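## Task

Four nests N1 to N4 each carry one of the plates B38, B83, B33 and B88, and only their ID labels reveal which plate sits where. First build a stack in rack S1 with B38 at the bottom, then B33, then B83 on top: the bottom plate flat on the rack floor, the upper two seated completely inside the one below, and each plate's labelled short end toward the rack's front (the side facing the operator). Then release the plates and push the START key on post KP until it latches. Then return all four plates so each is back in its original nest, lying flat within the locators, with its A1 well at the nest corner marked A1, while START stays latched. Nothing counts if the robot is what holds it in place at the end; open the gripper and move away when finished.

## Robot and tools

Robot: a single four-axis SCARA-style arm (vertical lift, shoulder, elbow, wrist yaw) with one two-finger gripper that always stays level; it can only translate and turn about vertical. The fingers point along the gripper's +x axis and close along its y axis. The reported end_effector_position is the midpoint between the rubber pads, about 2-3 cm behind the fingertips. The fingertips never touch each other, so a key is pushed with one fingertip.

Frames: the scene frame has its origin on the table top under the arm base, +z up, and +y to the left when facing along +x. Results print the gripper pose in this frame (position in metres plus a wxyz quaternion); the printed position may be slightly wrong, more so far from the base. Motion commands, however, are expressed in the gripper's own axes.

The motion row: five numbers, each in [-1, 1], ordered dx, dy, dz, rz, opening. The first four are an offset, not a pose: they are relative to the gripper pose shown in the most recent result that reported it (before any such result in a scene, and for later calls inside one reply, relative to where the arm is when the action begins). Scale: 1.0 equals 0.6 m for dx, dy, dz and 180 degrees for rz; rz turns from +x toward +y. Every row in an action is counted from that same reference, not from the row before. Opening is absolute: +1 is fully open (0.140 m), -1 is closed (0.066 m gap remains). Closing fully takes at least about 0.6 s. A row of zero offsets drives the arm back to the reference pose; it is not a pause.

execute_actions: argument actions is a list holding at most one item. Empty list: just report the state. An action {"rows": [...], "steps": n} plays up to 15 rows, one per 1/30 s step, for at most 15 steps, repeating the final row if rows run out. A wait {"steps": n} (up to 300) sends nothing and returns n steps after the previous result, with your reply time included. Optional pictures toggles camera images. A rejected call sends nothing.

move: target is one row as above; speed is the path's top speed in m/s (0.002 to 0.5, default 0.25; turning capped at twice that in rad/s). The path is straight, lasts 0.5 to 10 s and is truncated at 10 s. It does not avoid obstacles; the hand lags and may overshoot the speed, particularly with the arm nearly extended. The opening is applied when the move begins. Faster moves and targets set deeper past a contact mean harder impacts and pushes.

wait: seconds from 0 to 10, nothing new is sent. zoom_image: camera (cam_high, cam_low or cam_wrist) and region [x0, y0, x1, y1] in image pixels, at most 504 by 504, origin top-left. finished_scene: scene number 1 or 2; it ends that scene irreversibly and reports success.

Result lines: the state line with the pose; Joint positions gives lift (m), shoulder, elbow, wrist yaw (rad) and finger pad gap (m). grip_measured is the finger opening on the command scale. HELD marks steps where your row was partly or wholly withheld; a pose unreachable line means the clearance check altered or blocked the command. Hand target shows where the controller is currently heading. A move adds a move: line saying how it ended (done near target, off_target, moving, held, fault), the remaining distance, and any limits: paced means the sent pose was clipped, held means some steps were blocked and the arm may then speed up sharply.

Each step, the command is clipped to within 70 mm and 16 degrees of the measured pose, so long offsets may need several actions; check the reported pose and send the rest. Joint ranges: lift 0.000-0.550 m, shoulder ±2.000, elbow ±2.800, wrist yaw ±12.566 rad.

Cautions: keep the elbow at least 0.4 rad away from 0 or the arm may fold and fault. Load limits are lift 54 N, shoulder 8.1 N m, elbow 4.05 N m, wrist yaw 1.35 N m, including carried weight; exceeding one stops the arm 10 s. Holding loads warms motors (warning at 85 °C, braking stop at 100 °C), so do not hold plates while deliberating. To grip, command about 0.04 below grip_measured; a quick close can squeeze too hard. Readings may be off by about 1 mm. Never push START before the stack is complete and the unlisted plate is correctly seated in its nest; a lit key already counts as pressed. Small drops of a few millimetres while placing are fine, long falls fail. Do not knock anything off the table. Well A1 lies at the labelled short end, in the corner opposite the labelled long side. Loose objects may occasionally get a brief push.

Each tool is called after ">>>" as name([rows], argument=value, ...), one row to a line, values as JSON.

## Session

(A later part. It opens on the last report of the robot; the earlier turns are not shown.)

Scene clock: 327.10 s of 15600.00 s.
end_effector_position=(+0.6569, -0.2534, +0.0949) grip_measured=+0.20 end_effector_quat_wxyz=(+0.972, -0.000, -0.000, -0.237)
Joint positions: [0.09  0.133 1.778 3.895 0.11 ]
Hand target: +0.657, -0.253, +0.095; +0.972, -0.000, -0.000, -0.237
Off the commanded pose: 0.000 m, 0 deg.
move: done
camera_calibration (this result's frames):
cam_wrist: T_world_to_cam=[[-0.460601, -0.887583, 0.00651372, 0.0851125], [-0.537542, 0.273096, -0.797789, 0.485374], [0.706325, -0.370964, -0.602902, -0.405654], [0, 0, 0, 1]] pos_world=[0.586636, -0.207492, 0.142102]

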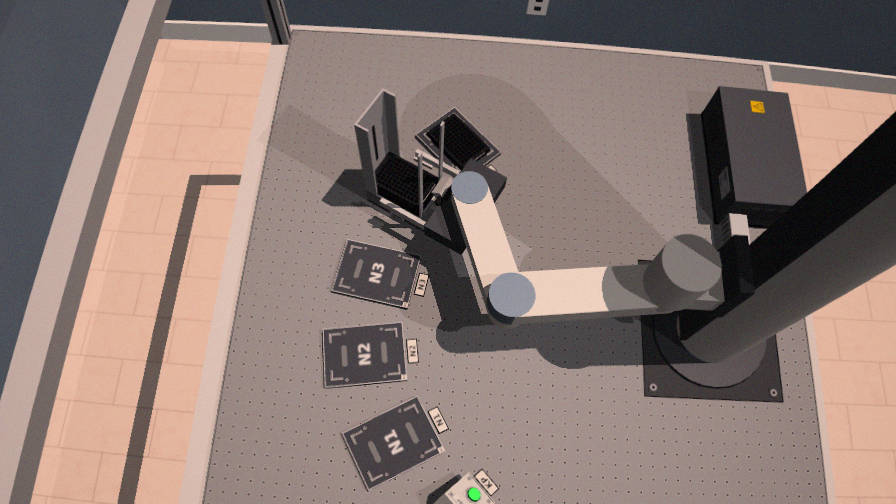

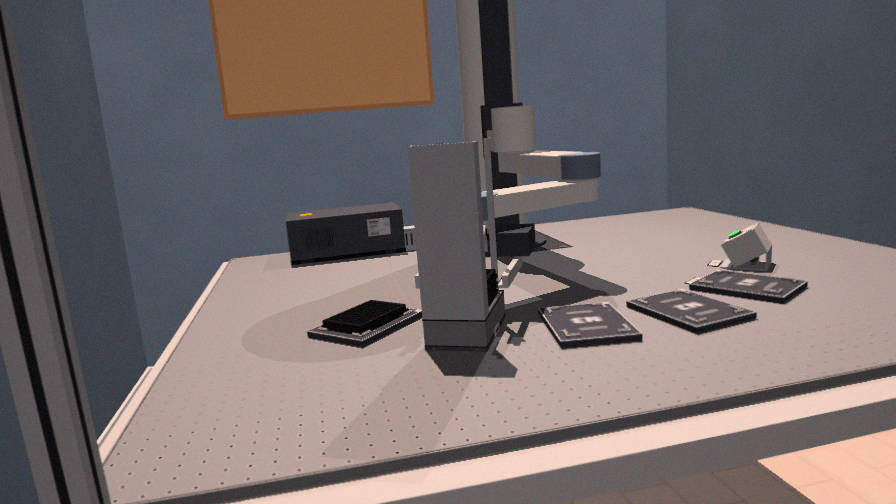

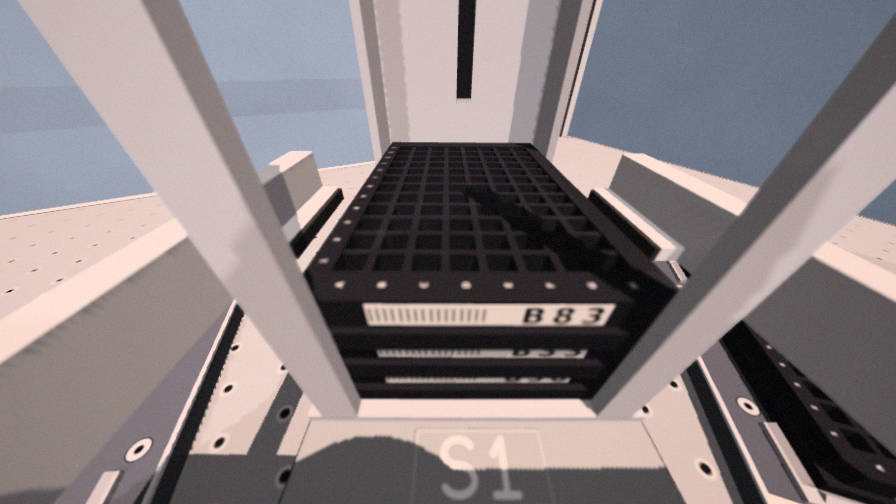

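>>> move(target=[-0.0008,0,-0.0006,0,-0.4], speed=0.01)

>>> move(target=[0,0,0,0,-0.6])

>>> move(target=[0,0,0.4,0,-0.6], speed=0.15)

>>> move(target=[-0.0758,0.2993,0,0.1008,-0.6], speed=0.2)

>>> move(target=[0,0,-0.49,0,-0.6])

Scene clock: 333.07 s of 15600.00 s.
end_effector_position=(+0.6565, -0.2533, +0.0946) grip_measured=-0.40 end_effector_quat_wxyz=(+0.972, -0.000, -0.000, -0.237)
Joint positions: [0.09  0.134 1.775 3.896 0.088]
Hand target: +0.657, -0.253, +0.095; +0.972, -0.000, -0.000, -0.237
Off the commanded pose: 0.000 m, 0 deg.
After step 90, 2.27 s passed at rest.
move: done
camera_calibration (this result's frames):
cam_wrist: T_world_to_cam=[[-0.460865, -0.887446, 0.00651372, 0.0852266], [-0.537461, 0.273257, -0.797789, 0.484846], [0.706215, -0.371174, -0.602902, -0.405446], [0, 0, 0, 1]] pos_world=[0.586195, -0.207344, 0.141805]

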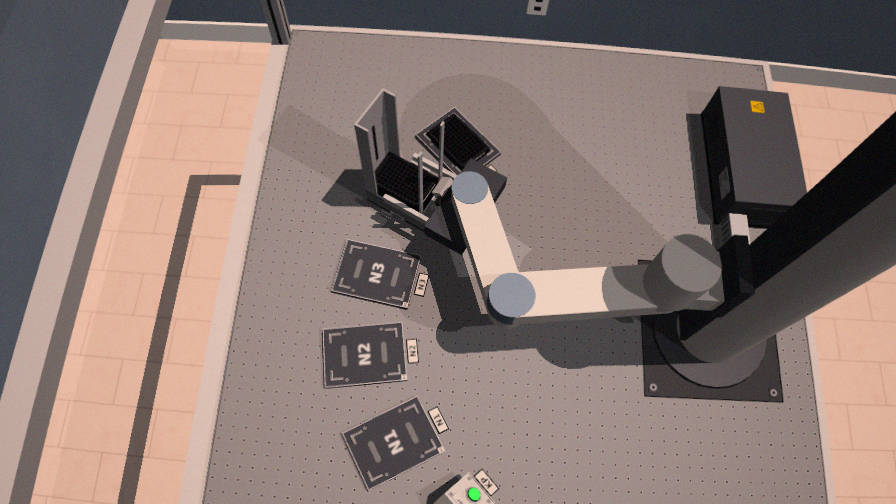

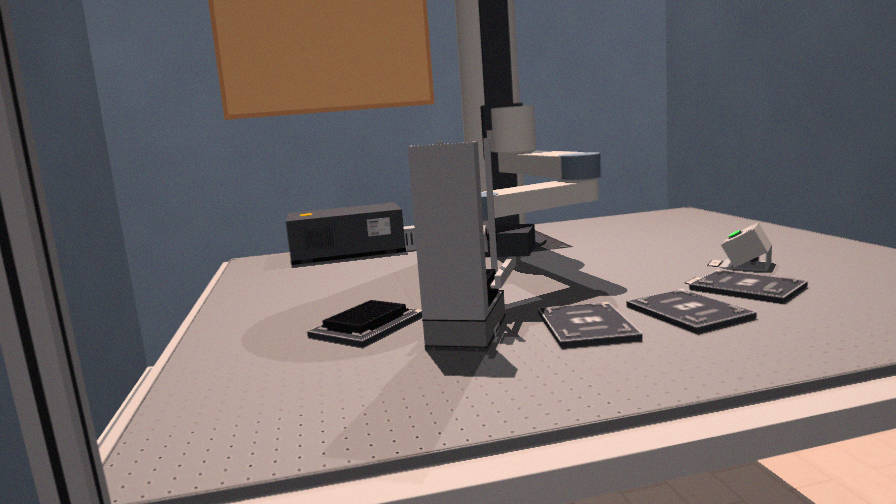

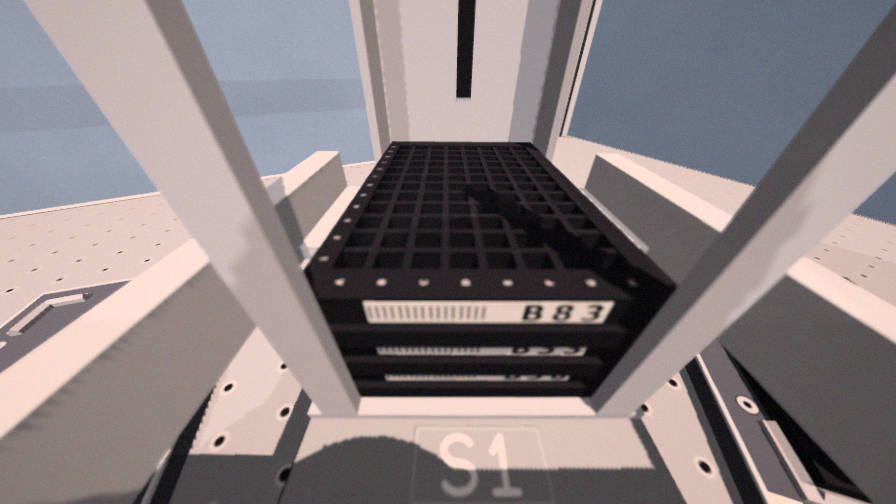

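Scene clock: 333.57 s of 15600.00 s.
end_effector_position=(+0.6565, -0.2533, +0.0946) grip_measured=-0.49 end_effector_quat_wxyz=(+0.972, -0.000, -0.000, -0.237)
Joint positions: [0.09  0.134 1.775 3.896 0.085]
Hand target: +0.656, -0.253, +0.095; +0.972, -0.000, -0.000, -0.237
Off the commanded pose: 0.000 m, 0 deg.
move: done
camera_calibration (this result's frames):
cam_wrist: T_world_to_cam=[[-0.460875, -0.887441, 0.00651372, 0.0852294], [-0.537458, 0.273262, -0.797789, 0.484847], [0.706211, -0.371182, -0.602902, -0.405448], [0, 0, 0, 1]] pos_world=[0.586196, -0.207349, 0.141805]

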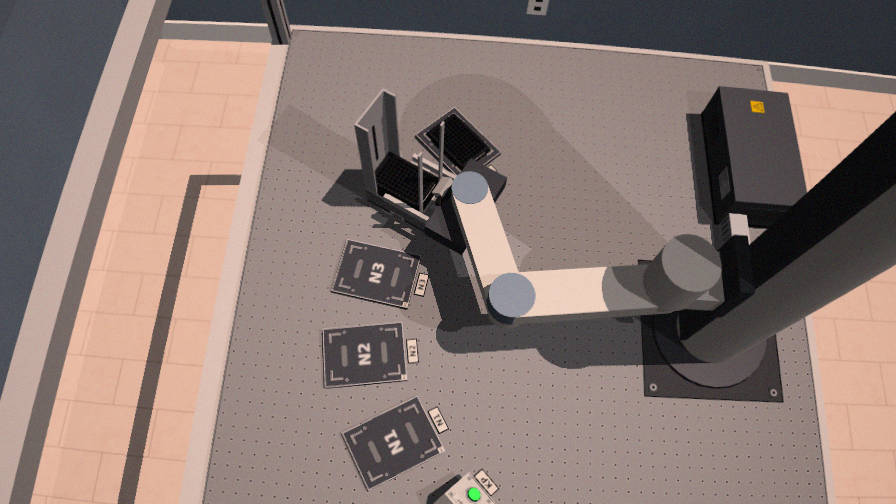

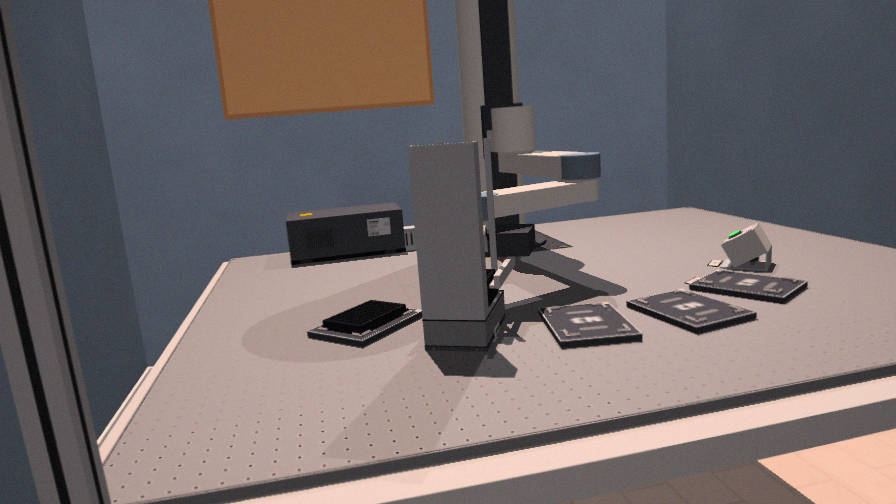

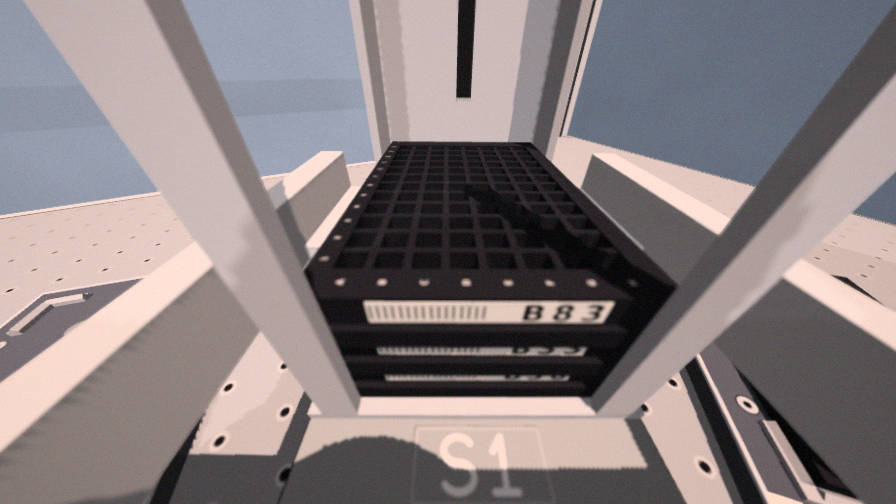

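Scene clock: 335.50 s of 15600.00 s.
end_effector_position=(+0.6565, -0.2533, +0.3347) grip_measured=-0.49 end_effector_quat_wxyz=(+0.972, -0.000, -0.000, -0.237)
Joint positions: [0.33  0.134 1.775 3.896 0.085]
Hand target: +0.656, -0.253, +0.335; +0.972, -0.000, -0.000, -0.237
Off the commanded pose: 0.000 m, 0 deg.
move: done
camera_calibration (this result's frames):
cam_wrist: T_world_to_cam=[[-0.460841, -0.887459, 0.00651372, 0.0836512], [-0.537468, 0.273242, -0.797789, 0.676364], [0.706225, -0.371154, -0.602902, -0.260725], [0, 0, 0, 1]] pos_world=[0.586205, -0.207343, 0.381859]

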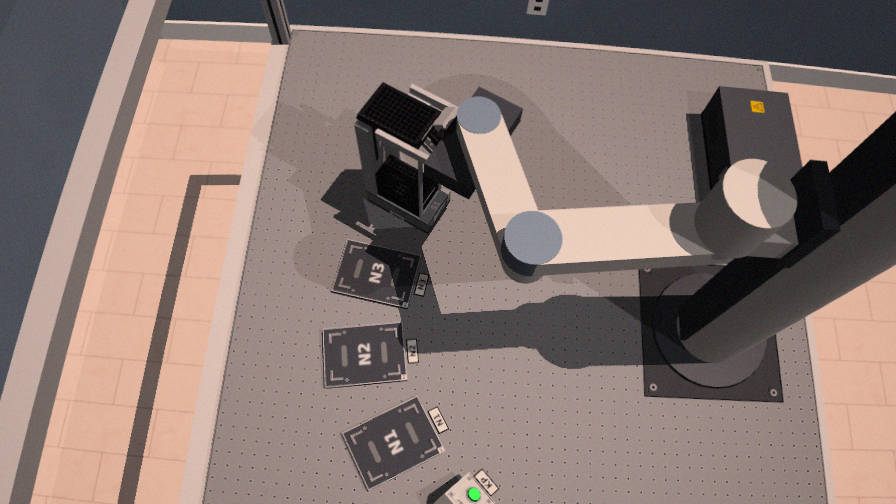

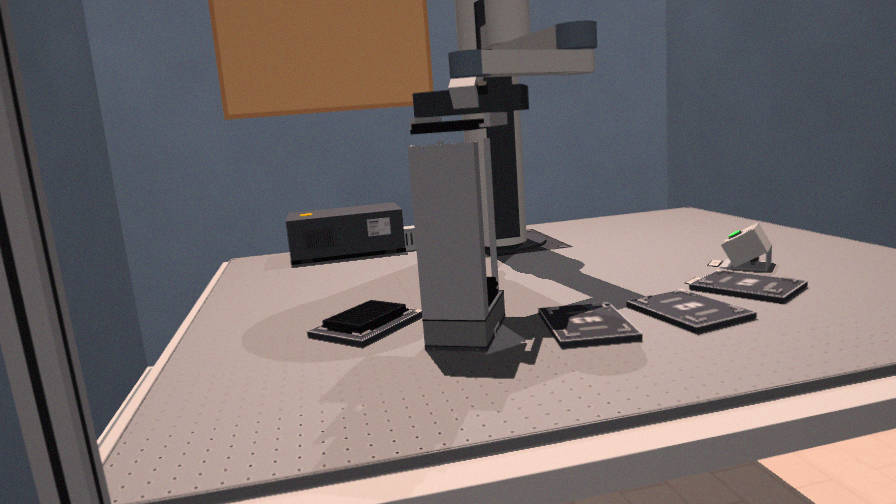

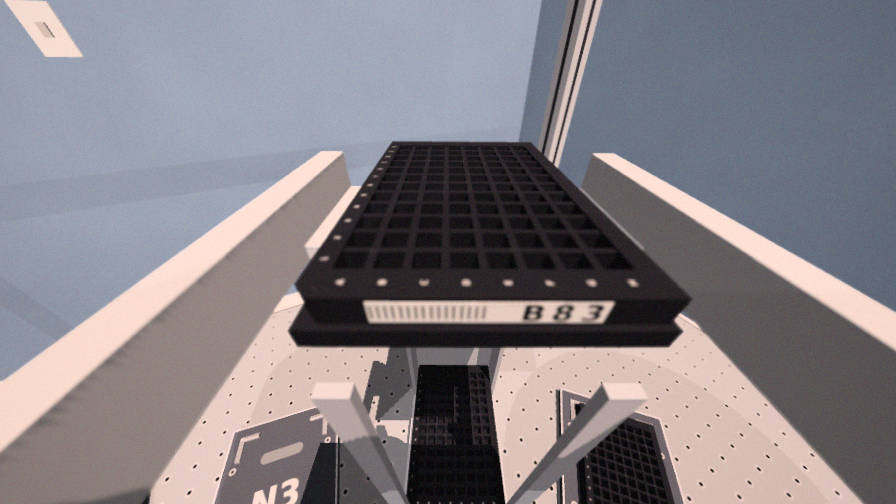

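Scene clock: 336.77 s of 15600.00 s.
end_effector_position=(+0.6987, -0.0727, +0.3347) grip_measured=-0.49 end_effector_quat_wxyz=(+0.997, -0.000, -0.000, -0.080)
Joint positions: [0.33  0.531 1.684 3.908 0.085]
Hand target: +0.699, -0.073, +0.335; +0.997, -0.000, -0.000, -0.081
Off the commanded pose: 0.000 m, 0 deg.
move: done
camera_calibration (this result's frames):
cam_wrist: T_world_to_cam=[[-0.160998, -0.986933, 0.00651372, 0.0466339], [-0.595886, 0.0919413, -0.797789, 0.677345], [0.786765, -0.132324, -0.602902, -0.262423], [0, 0, 0, 1]] pos_world=[0.617593, -0.0509762, 0.381859]

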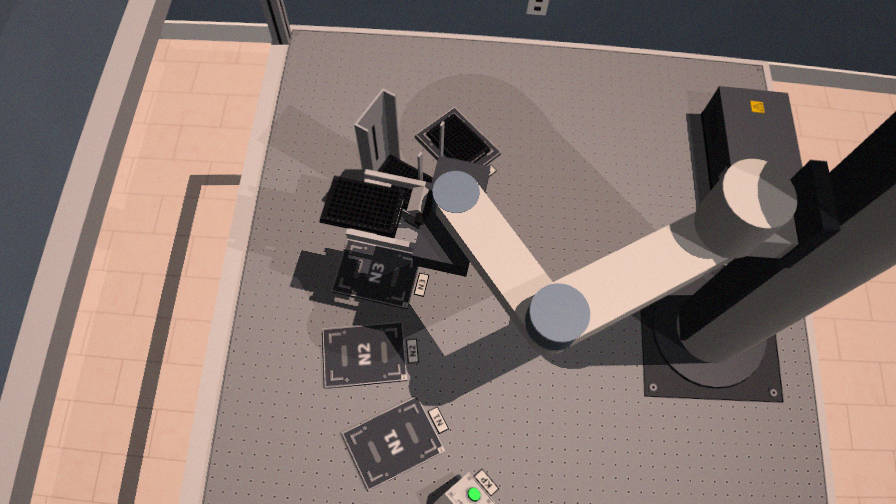

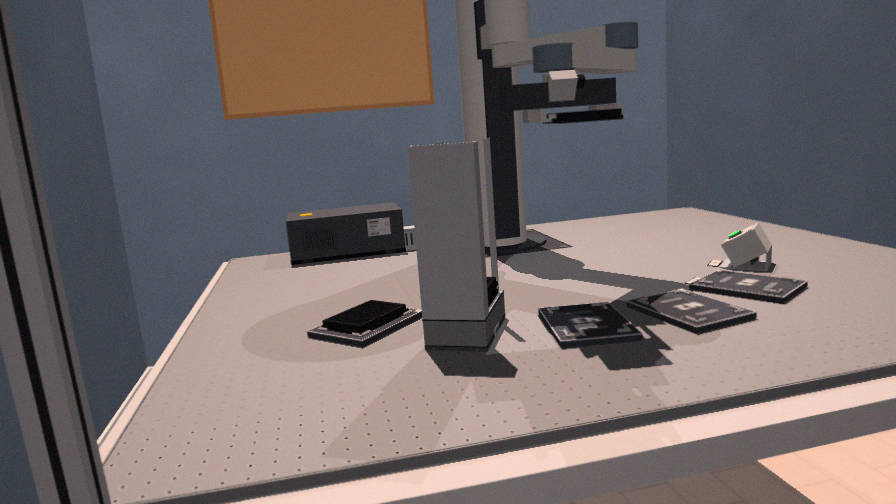

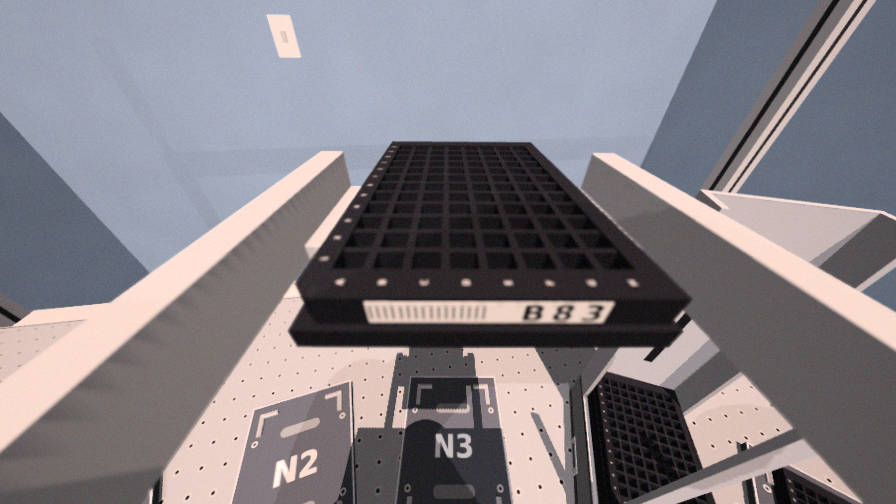

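Scene clock: 338.37 s of 15600.00 s.
end_effector_position=(+0.6987, -0.0727, +0.0406) grip_measured=-0.49 end_effector_quat_wxyz=(+0.997, -0.000, -0.000, -0.080)
Joint positions: [0.036 0.531 1.684 3.908 0.085]
Hand target: +0.699, -0.073, +0.041; +0.997, -0.000, -0.000, -0.080
Off the commanded pose: 0.000 m, 0 deg.
move: done
camera_calibration (this result's frames):
cam_wrist: T_world_to_cam=[[-0.161023, -0.986929, 0.00651372, 0.0485614], [-0.595884, 0.0919563, -0.797789, 0.442728], [0.786762, -0.132344, -0.602902, -0.439719], [0, 0, 0, 1]] pos_world=[0.617588, -0.050979, 0.0877796]

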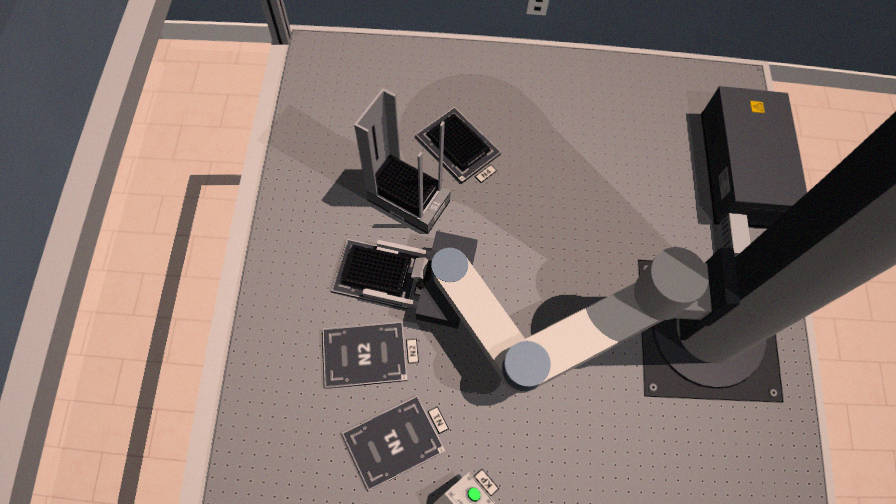

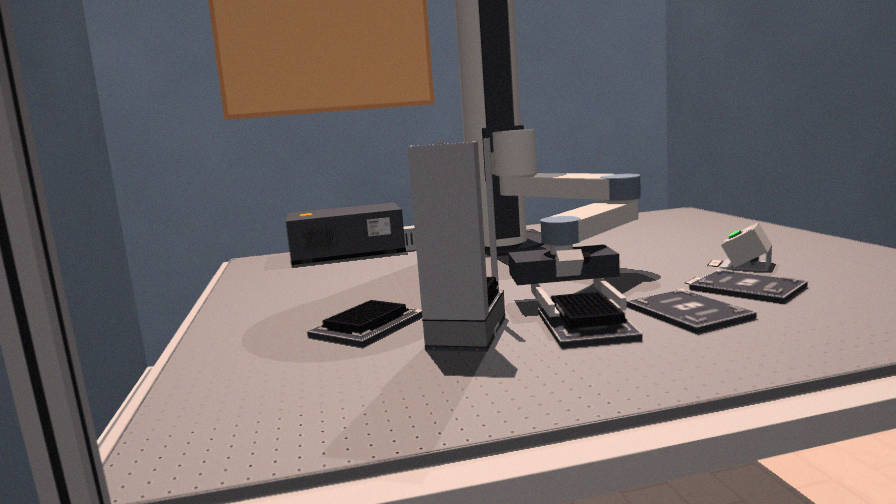

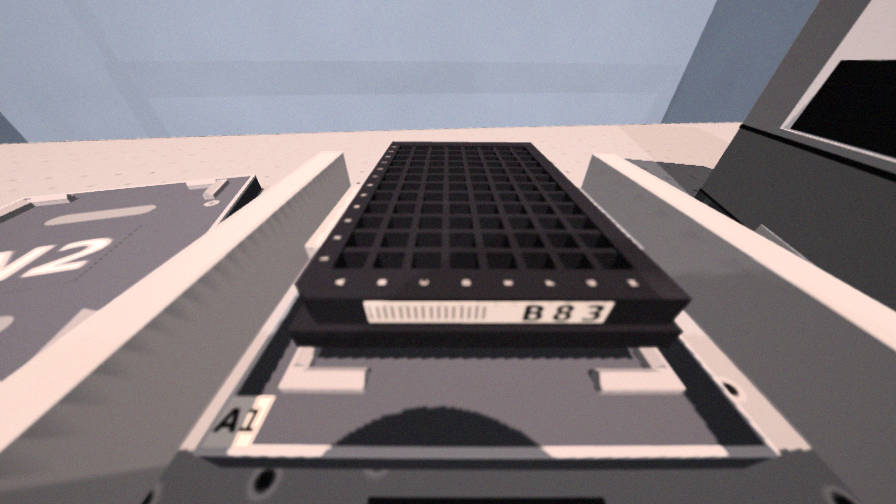

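>>> move(target=[0.0007,0,-0.018,0,-0.6], speed=0.01)

>>> move(target=[0,0,0,0,-0.2])

>>> move(target=[0,0,0.04,0,-0.2], speed=0.1)

>>> move(target=[-0.24,0,0.046,0,-0.2])

Scene clock: 342.73 s of 15600.00 s.
end_effector_position=(+0.6991, -0.0728, +0.0298) grip_measured=-0.49 end_effector_quat_wxyz=(+0.997, -0.000, -0.000, -0.080)
Joint positions: [0.025 0.53  1.686 3.907 0.085]
Hand target: +0.699, -0.073, +0.030; +0.997, -0.000, -0.000, -0.080
Off the commanded pose: 0.000 m, 0 deg.
After step 90, 0.07 s passed at rest.
move: done
camera_calibration (this result's frames):
cam_wrist: T_world_to_cam=[[-0.161265, -0.98689, 0.00651372, 0.0487594], [-0.595861, 0.0921022, -0.797789, 0.434335], [0.78673, -0.132536, -0.602902, -0.446524], [0, 0, 0, 1]] pos_world=[0.61796, -0.0510636, 0.0769793]

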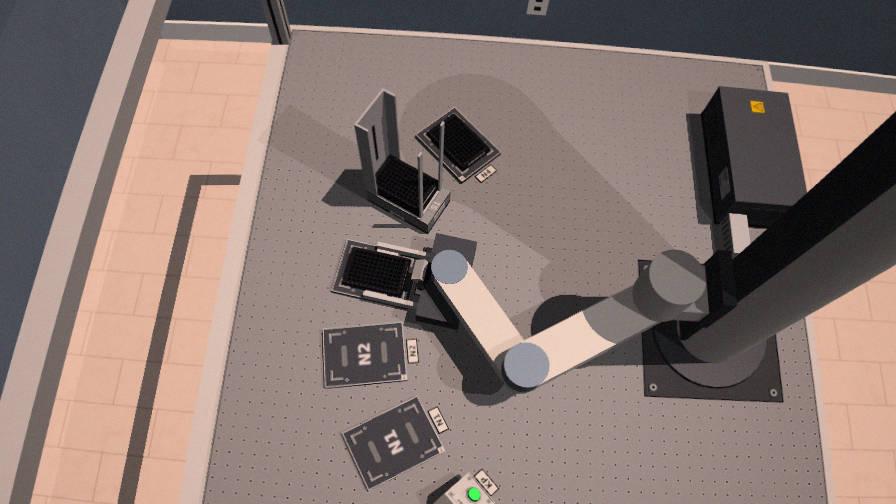

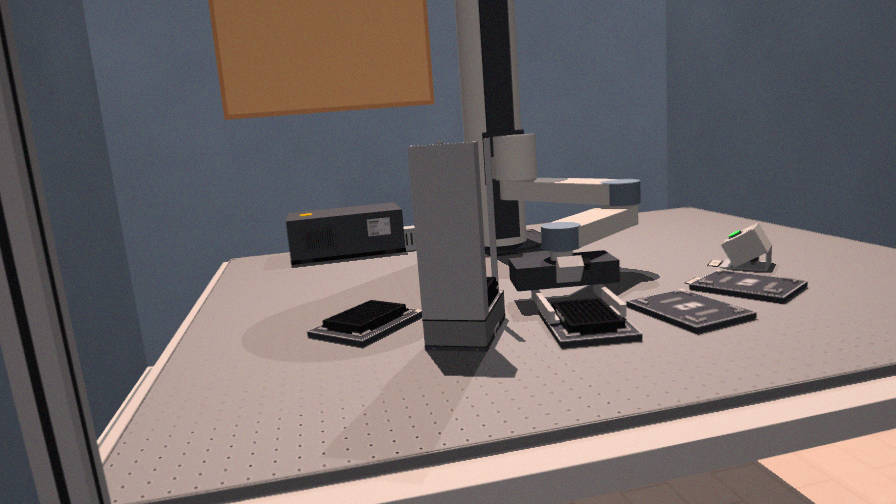

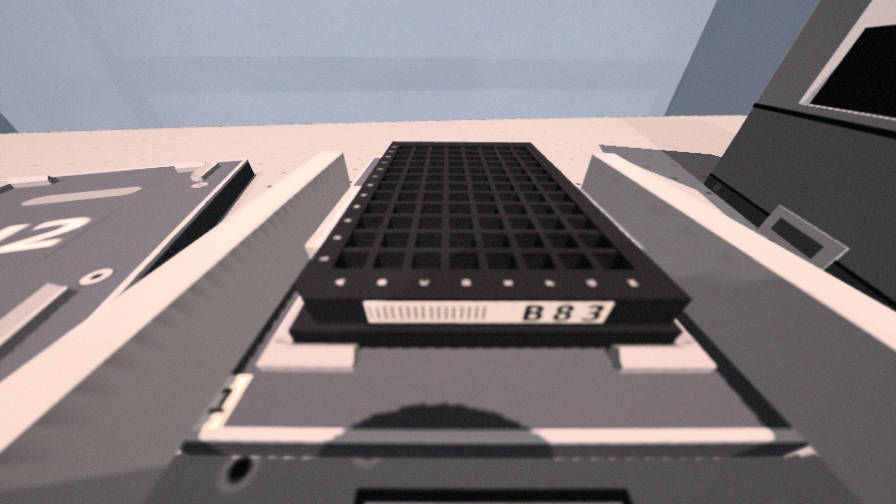

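Scene clock: 343.23 s of 15600.00 s.
end_effector_position=(+0.6991, -0.0728, +0.0298) grip_measured=-0.20 end_effector_quat_wxyz=(+0.997, -0.000, -0.000, -0.080)
Joint positions: [0.025 0.53  1.686 3.907 0.096]
Hand target: +0.699, -0.073, +0.030; +0.997, -0.000, -0.000, -0.080
Off the commanded pose: 0.000 m, 0 deg.
move: done
camera_calibration (this result's frames):
cam_wrist: T_world_to_cam=[[-0.161306, -0.986883, 0.00651372, 0.0487777], [-0.595857, 0.092127, -0.797789, 0.434331], [0.786724, -0.132569, -0.602902, -0.446519], [0, 0, 0, 1]] pos_world=[0.617954, -0.0510703, 0.0769793]

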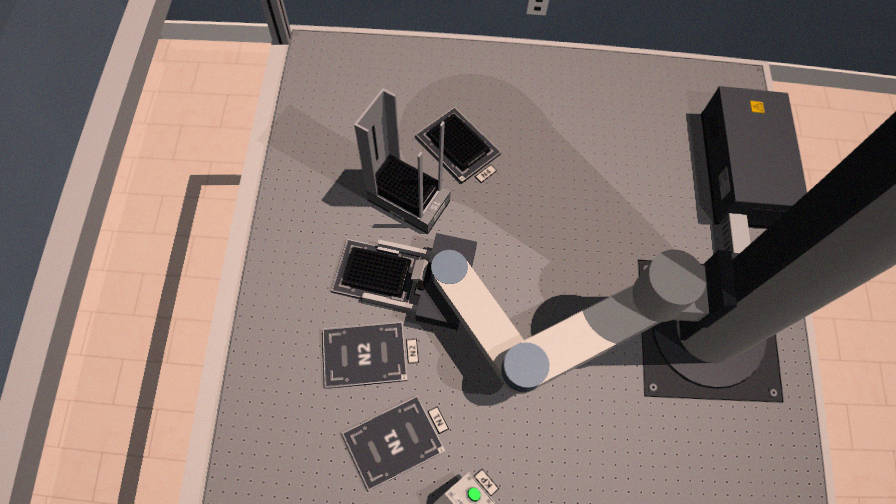

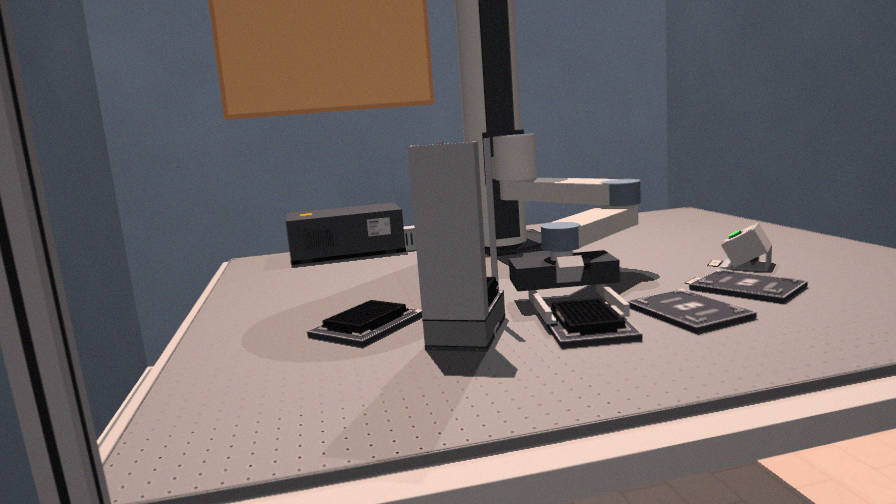

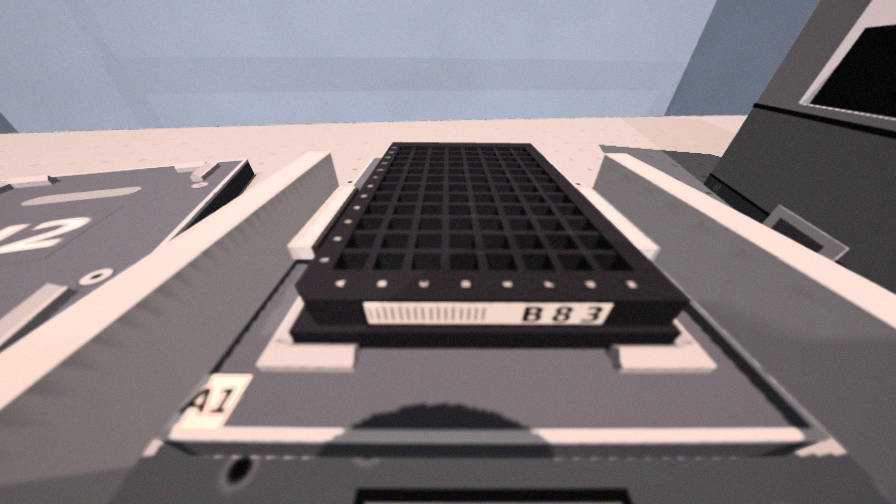

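Scene clock: 343.93 s of 15600.00 s.
end_effector_position=(+0.6991, -0.0728, +0.0538) grip_measured=-0.20 end_effector_quat_wxyz=(+0.997, -0.000, -0.000, -0.080)
Joint positions: [0.049 0.53  1.686 3.907 0.096]
Hand target: +0.699, -0.073, +0.054; +0.997, -0.000, -0.000, -0.080
Off the commanded pose: 0.000 m, 0 deg.
move: done
camera_calibration (this result's frames):
cam_wrist: T_world_to_cam=[[-0.161286, -0.986886, 0.00651372, 0.0486134], [-0.595859, 0.0921154, -0.797789, 0.453533], [0.786727, -0.132554, -0.602902, -0.432012], [0, 0, 0, 1]] pos_world=[0.617958, -0.0510663, 0.101046]

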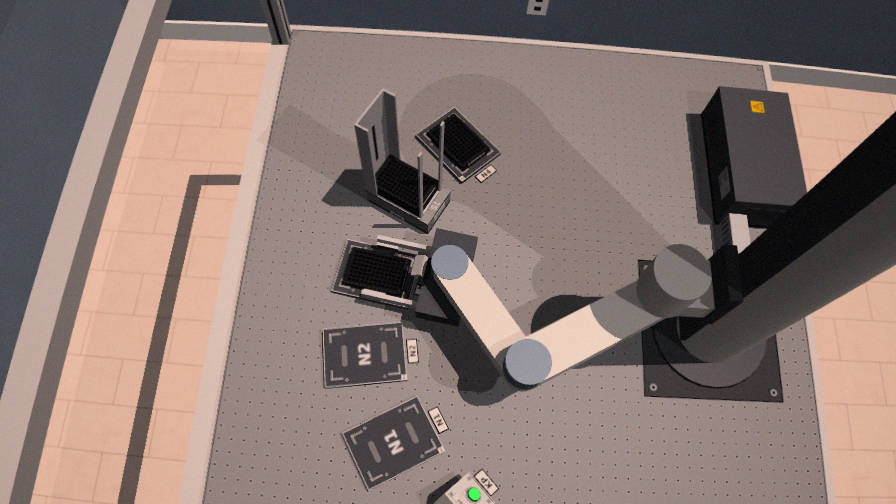

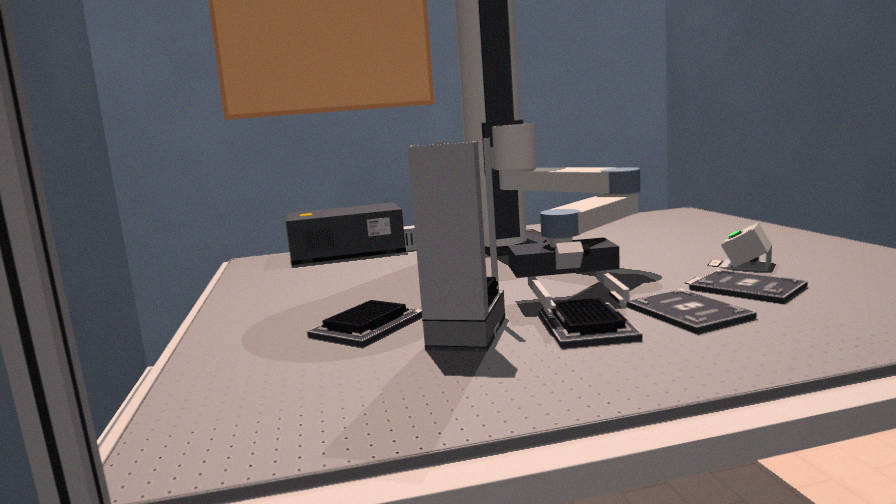

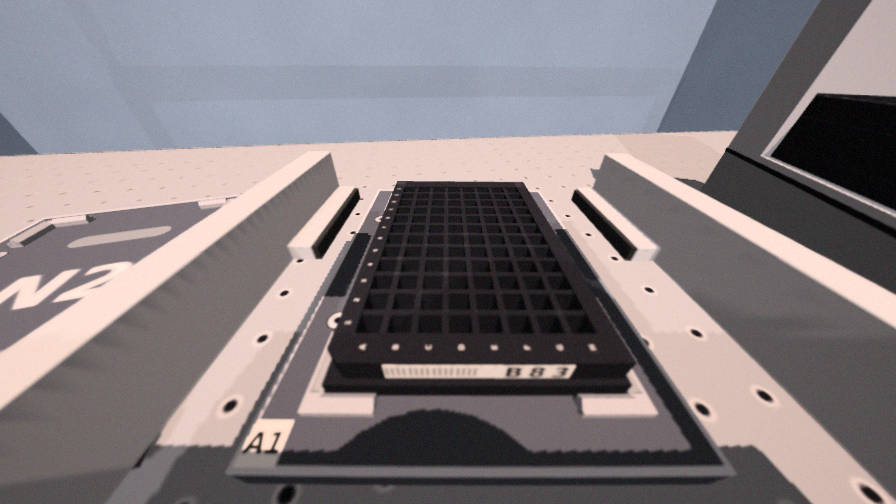

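Scene clock: 344.93 s of 15600.00 s.
end_effector_position=(+0.5569, -0.0498, +0.0815) grip_measured=-0.20 end_effector_quat_wxyz=(+0.997, -0.000, -0.000, -0.080)
Joint positions: [0.076 0.829 0.971 4.322 0.096]
Hand target: +0.557, -0.050, +0.081; +0.997, -0.000, -0.000, -0.080
Off the commanded pose: 0.000 m, 0 deg.
move: done
camera_calibration (this result's frames):
cam_wrist: T_world_to_cam=[[-0.161443, -0.986861, 0.00651372, 0.0483335], [-0.595844, 0.09221, -0.797789, 0.388742], [0.786706, -0.132679, -0.602902, -0.300448], [0, 0, 0, 1]] pos_world=[0.475797, -0.0280105, 0.128678]

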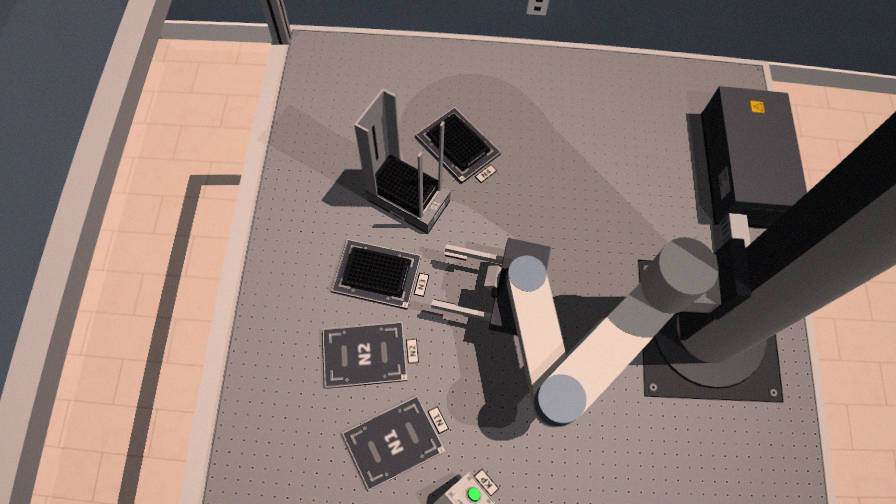

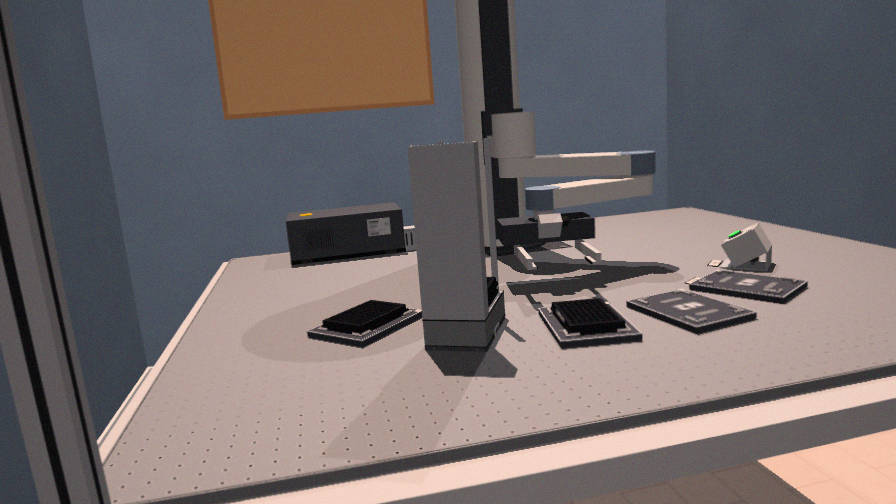

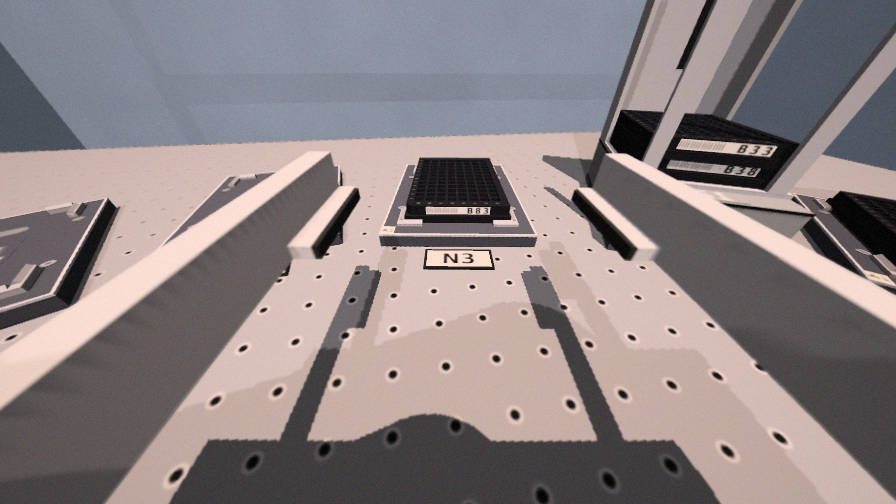

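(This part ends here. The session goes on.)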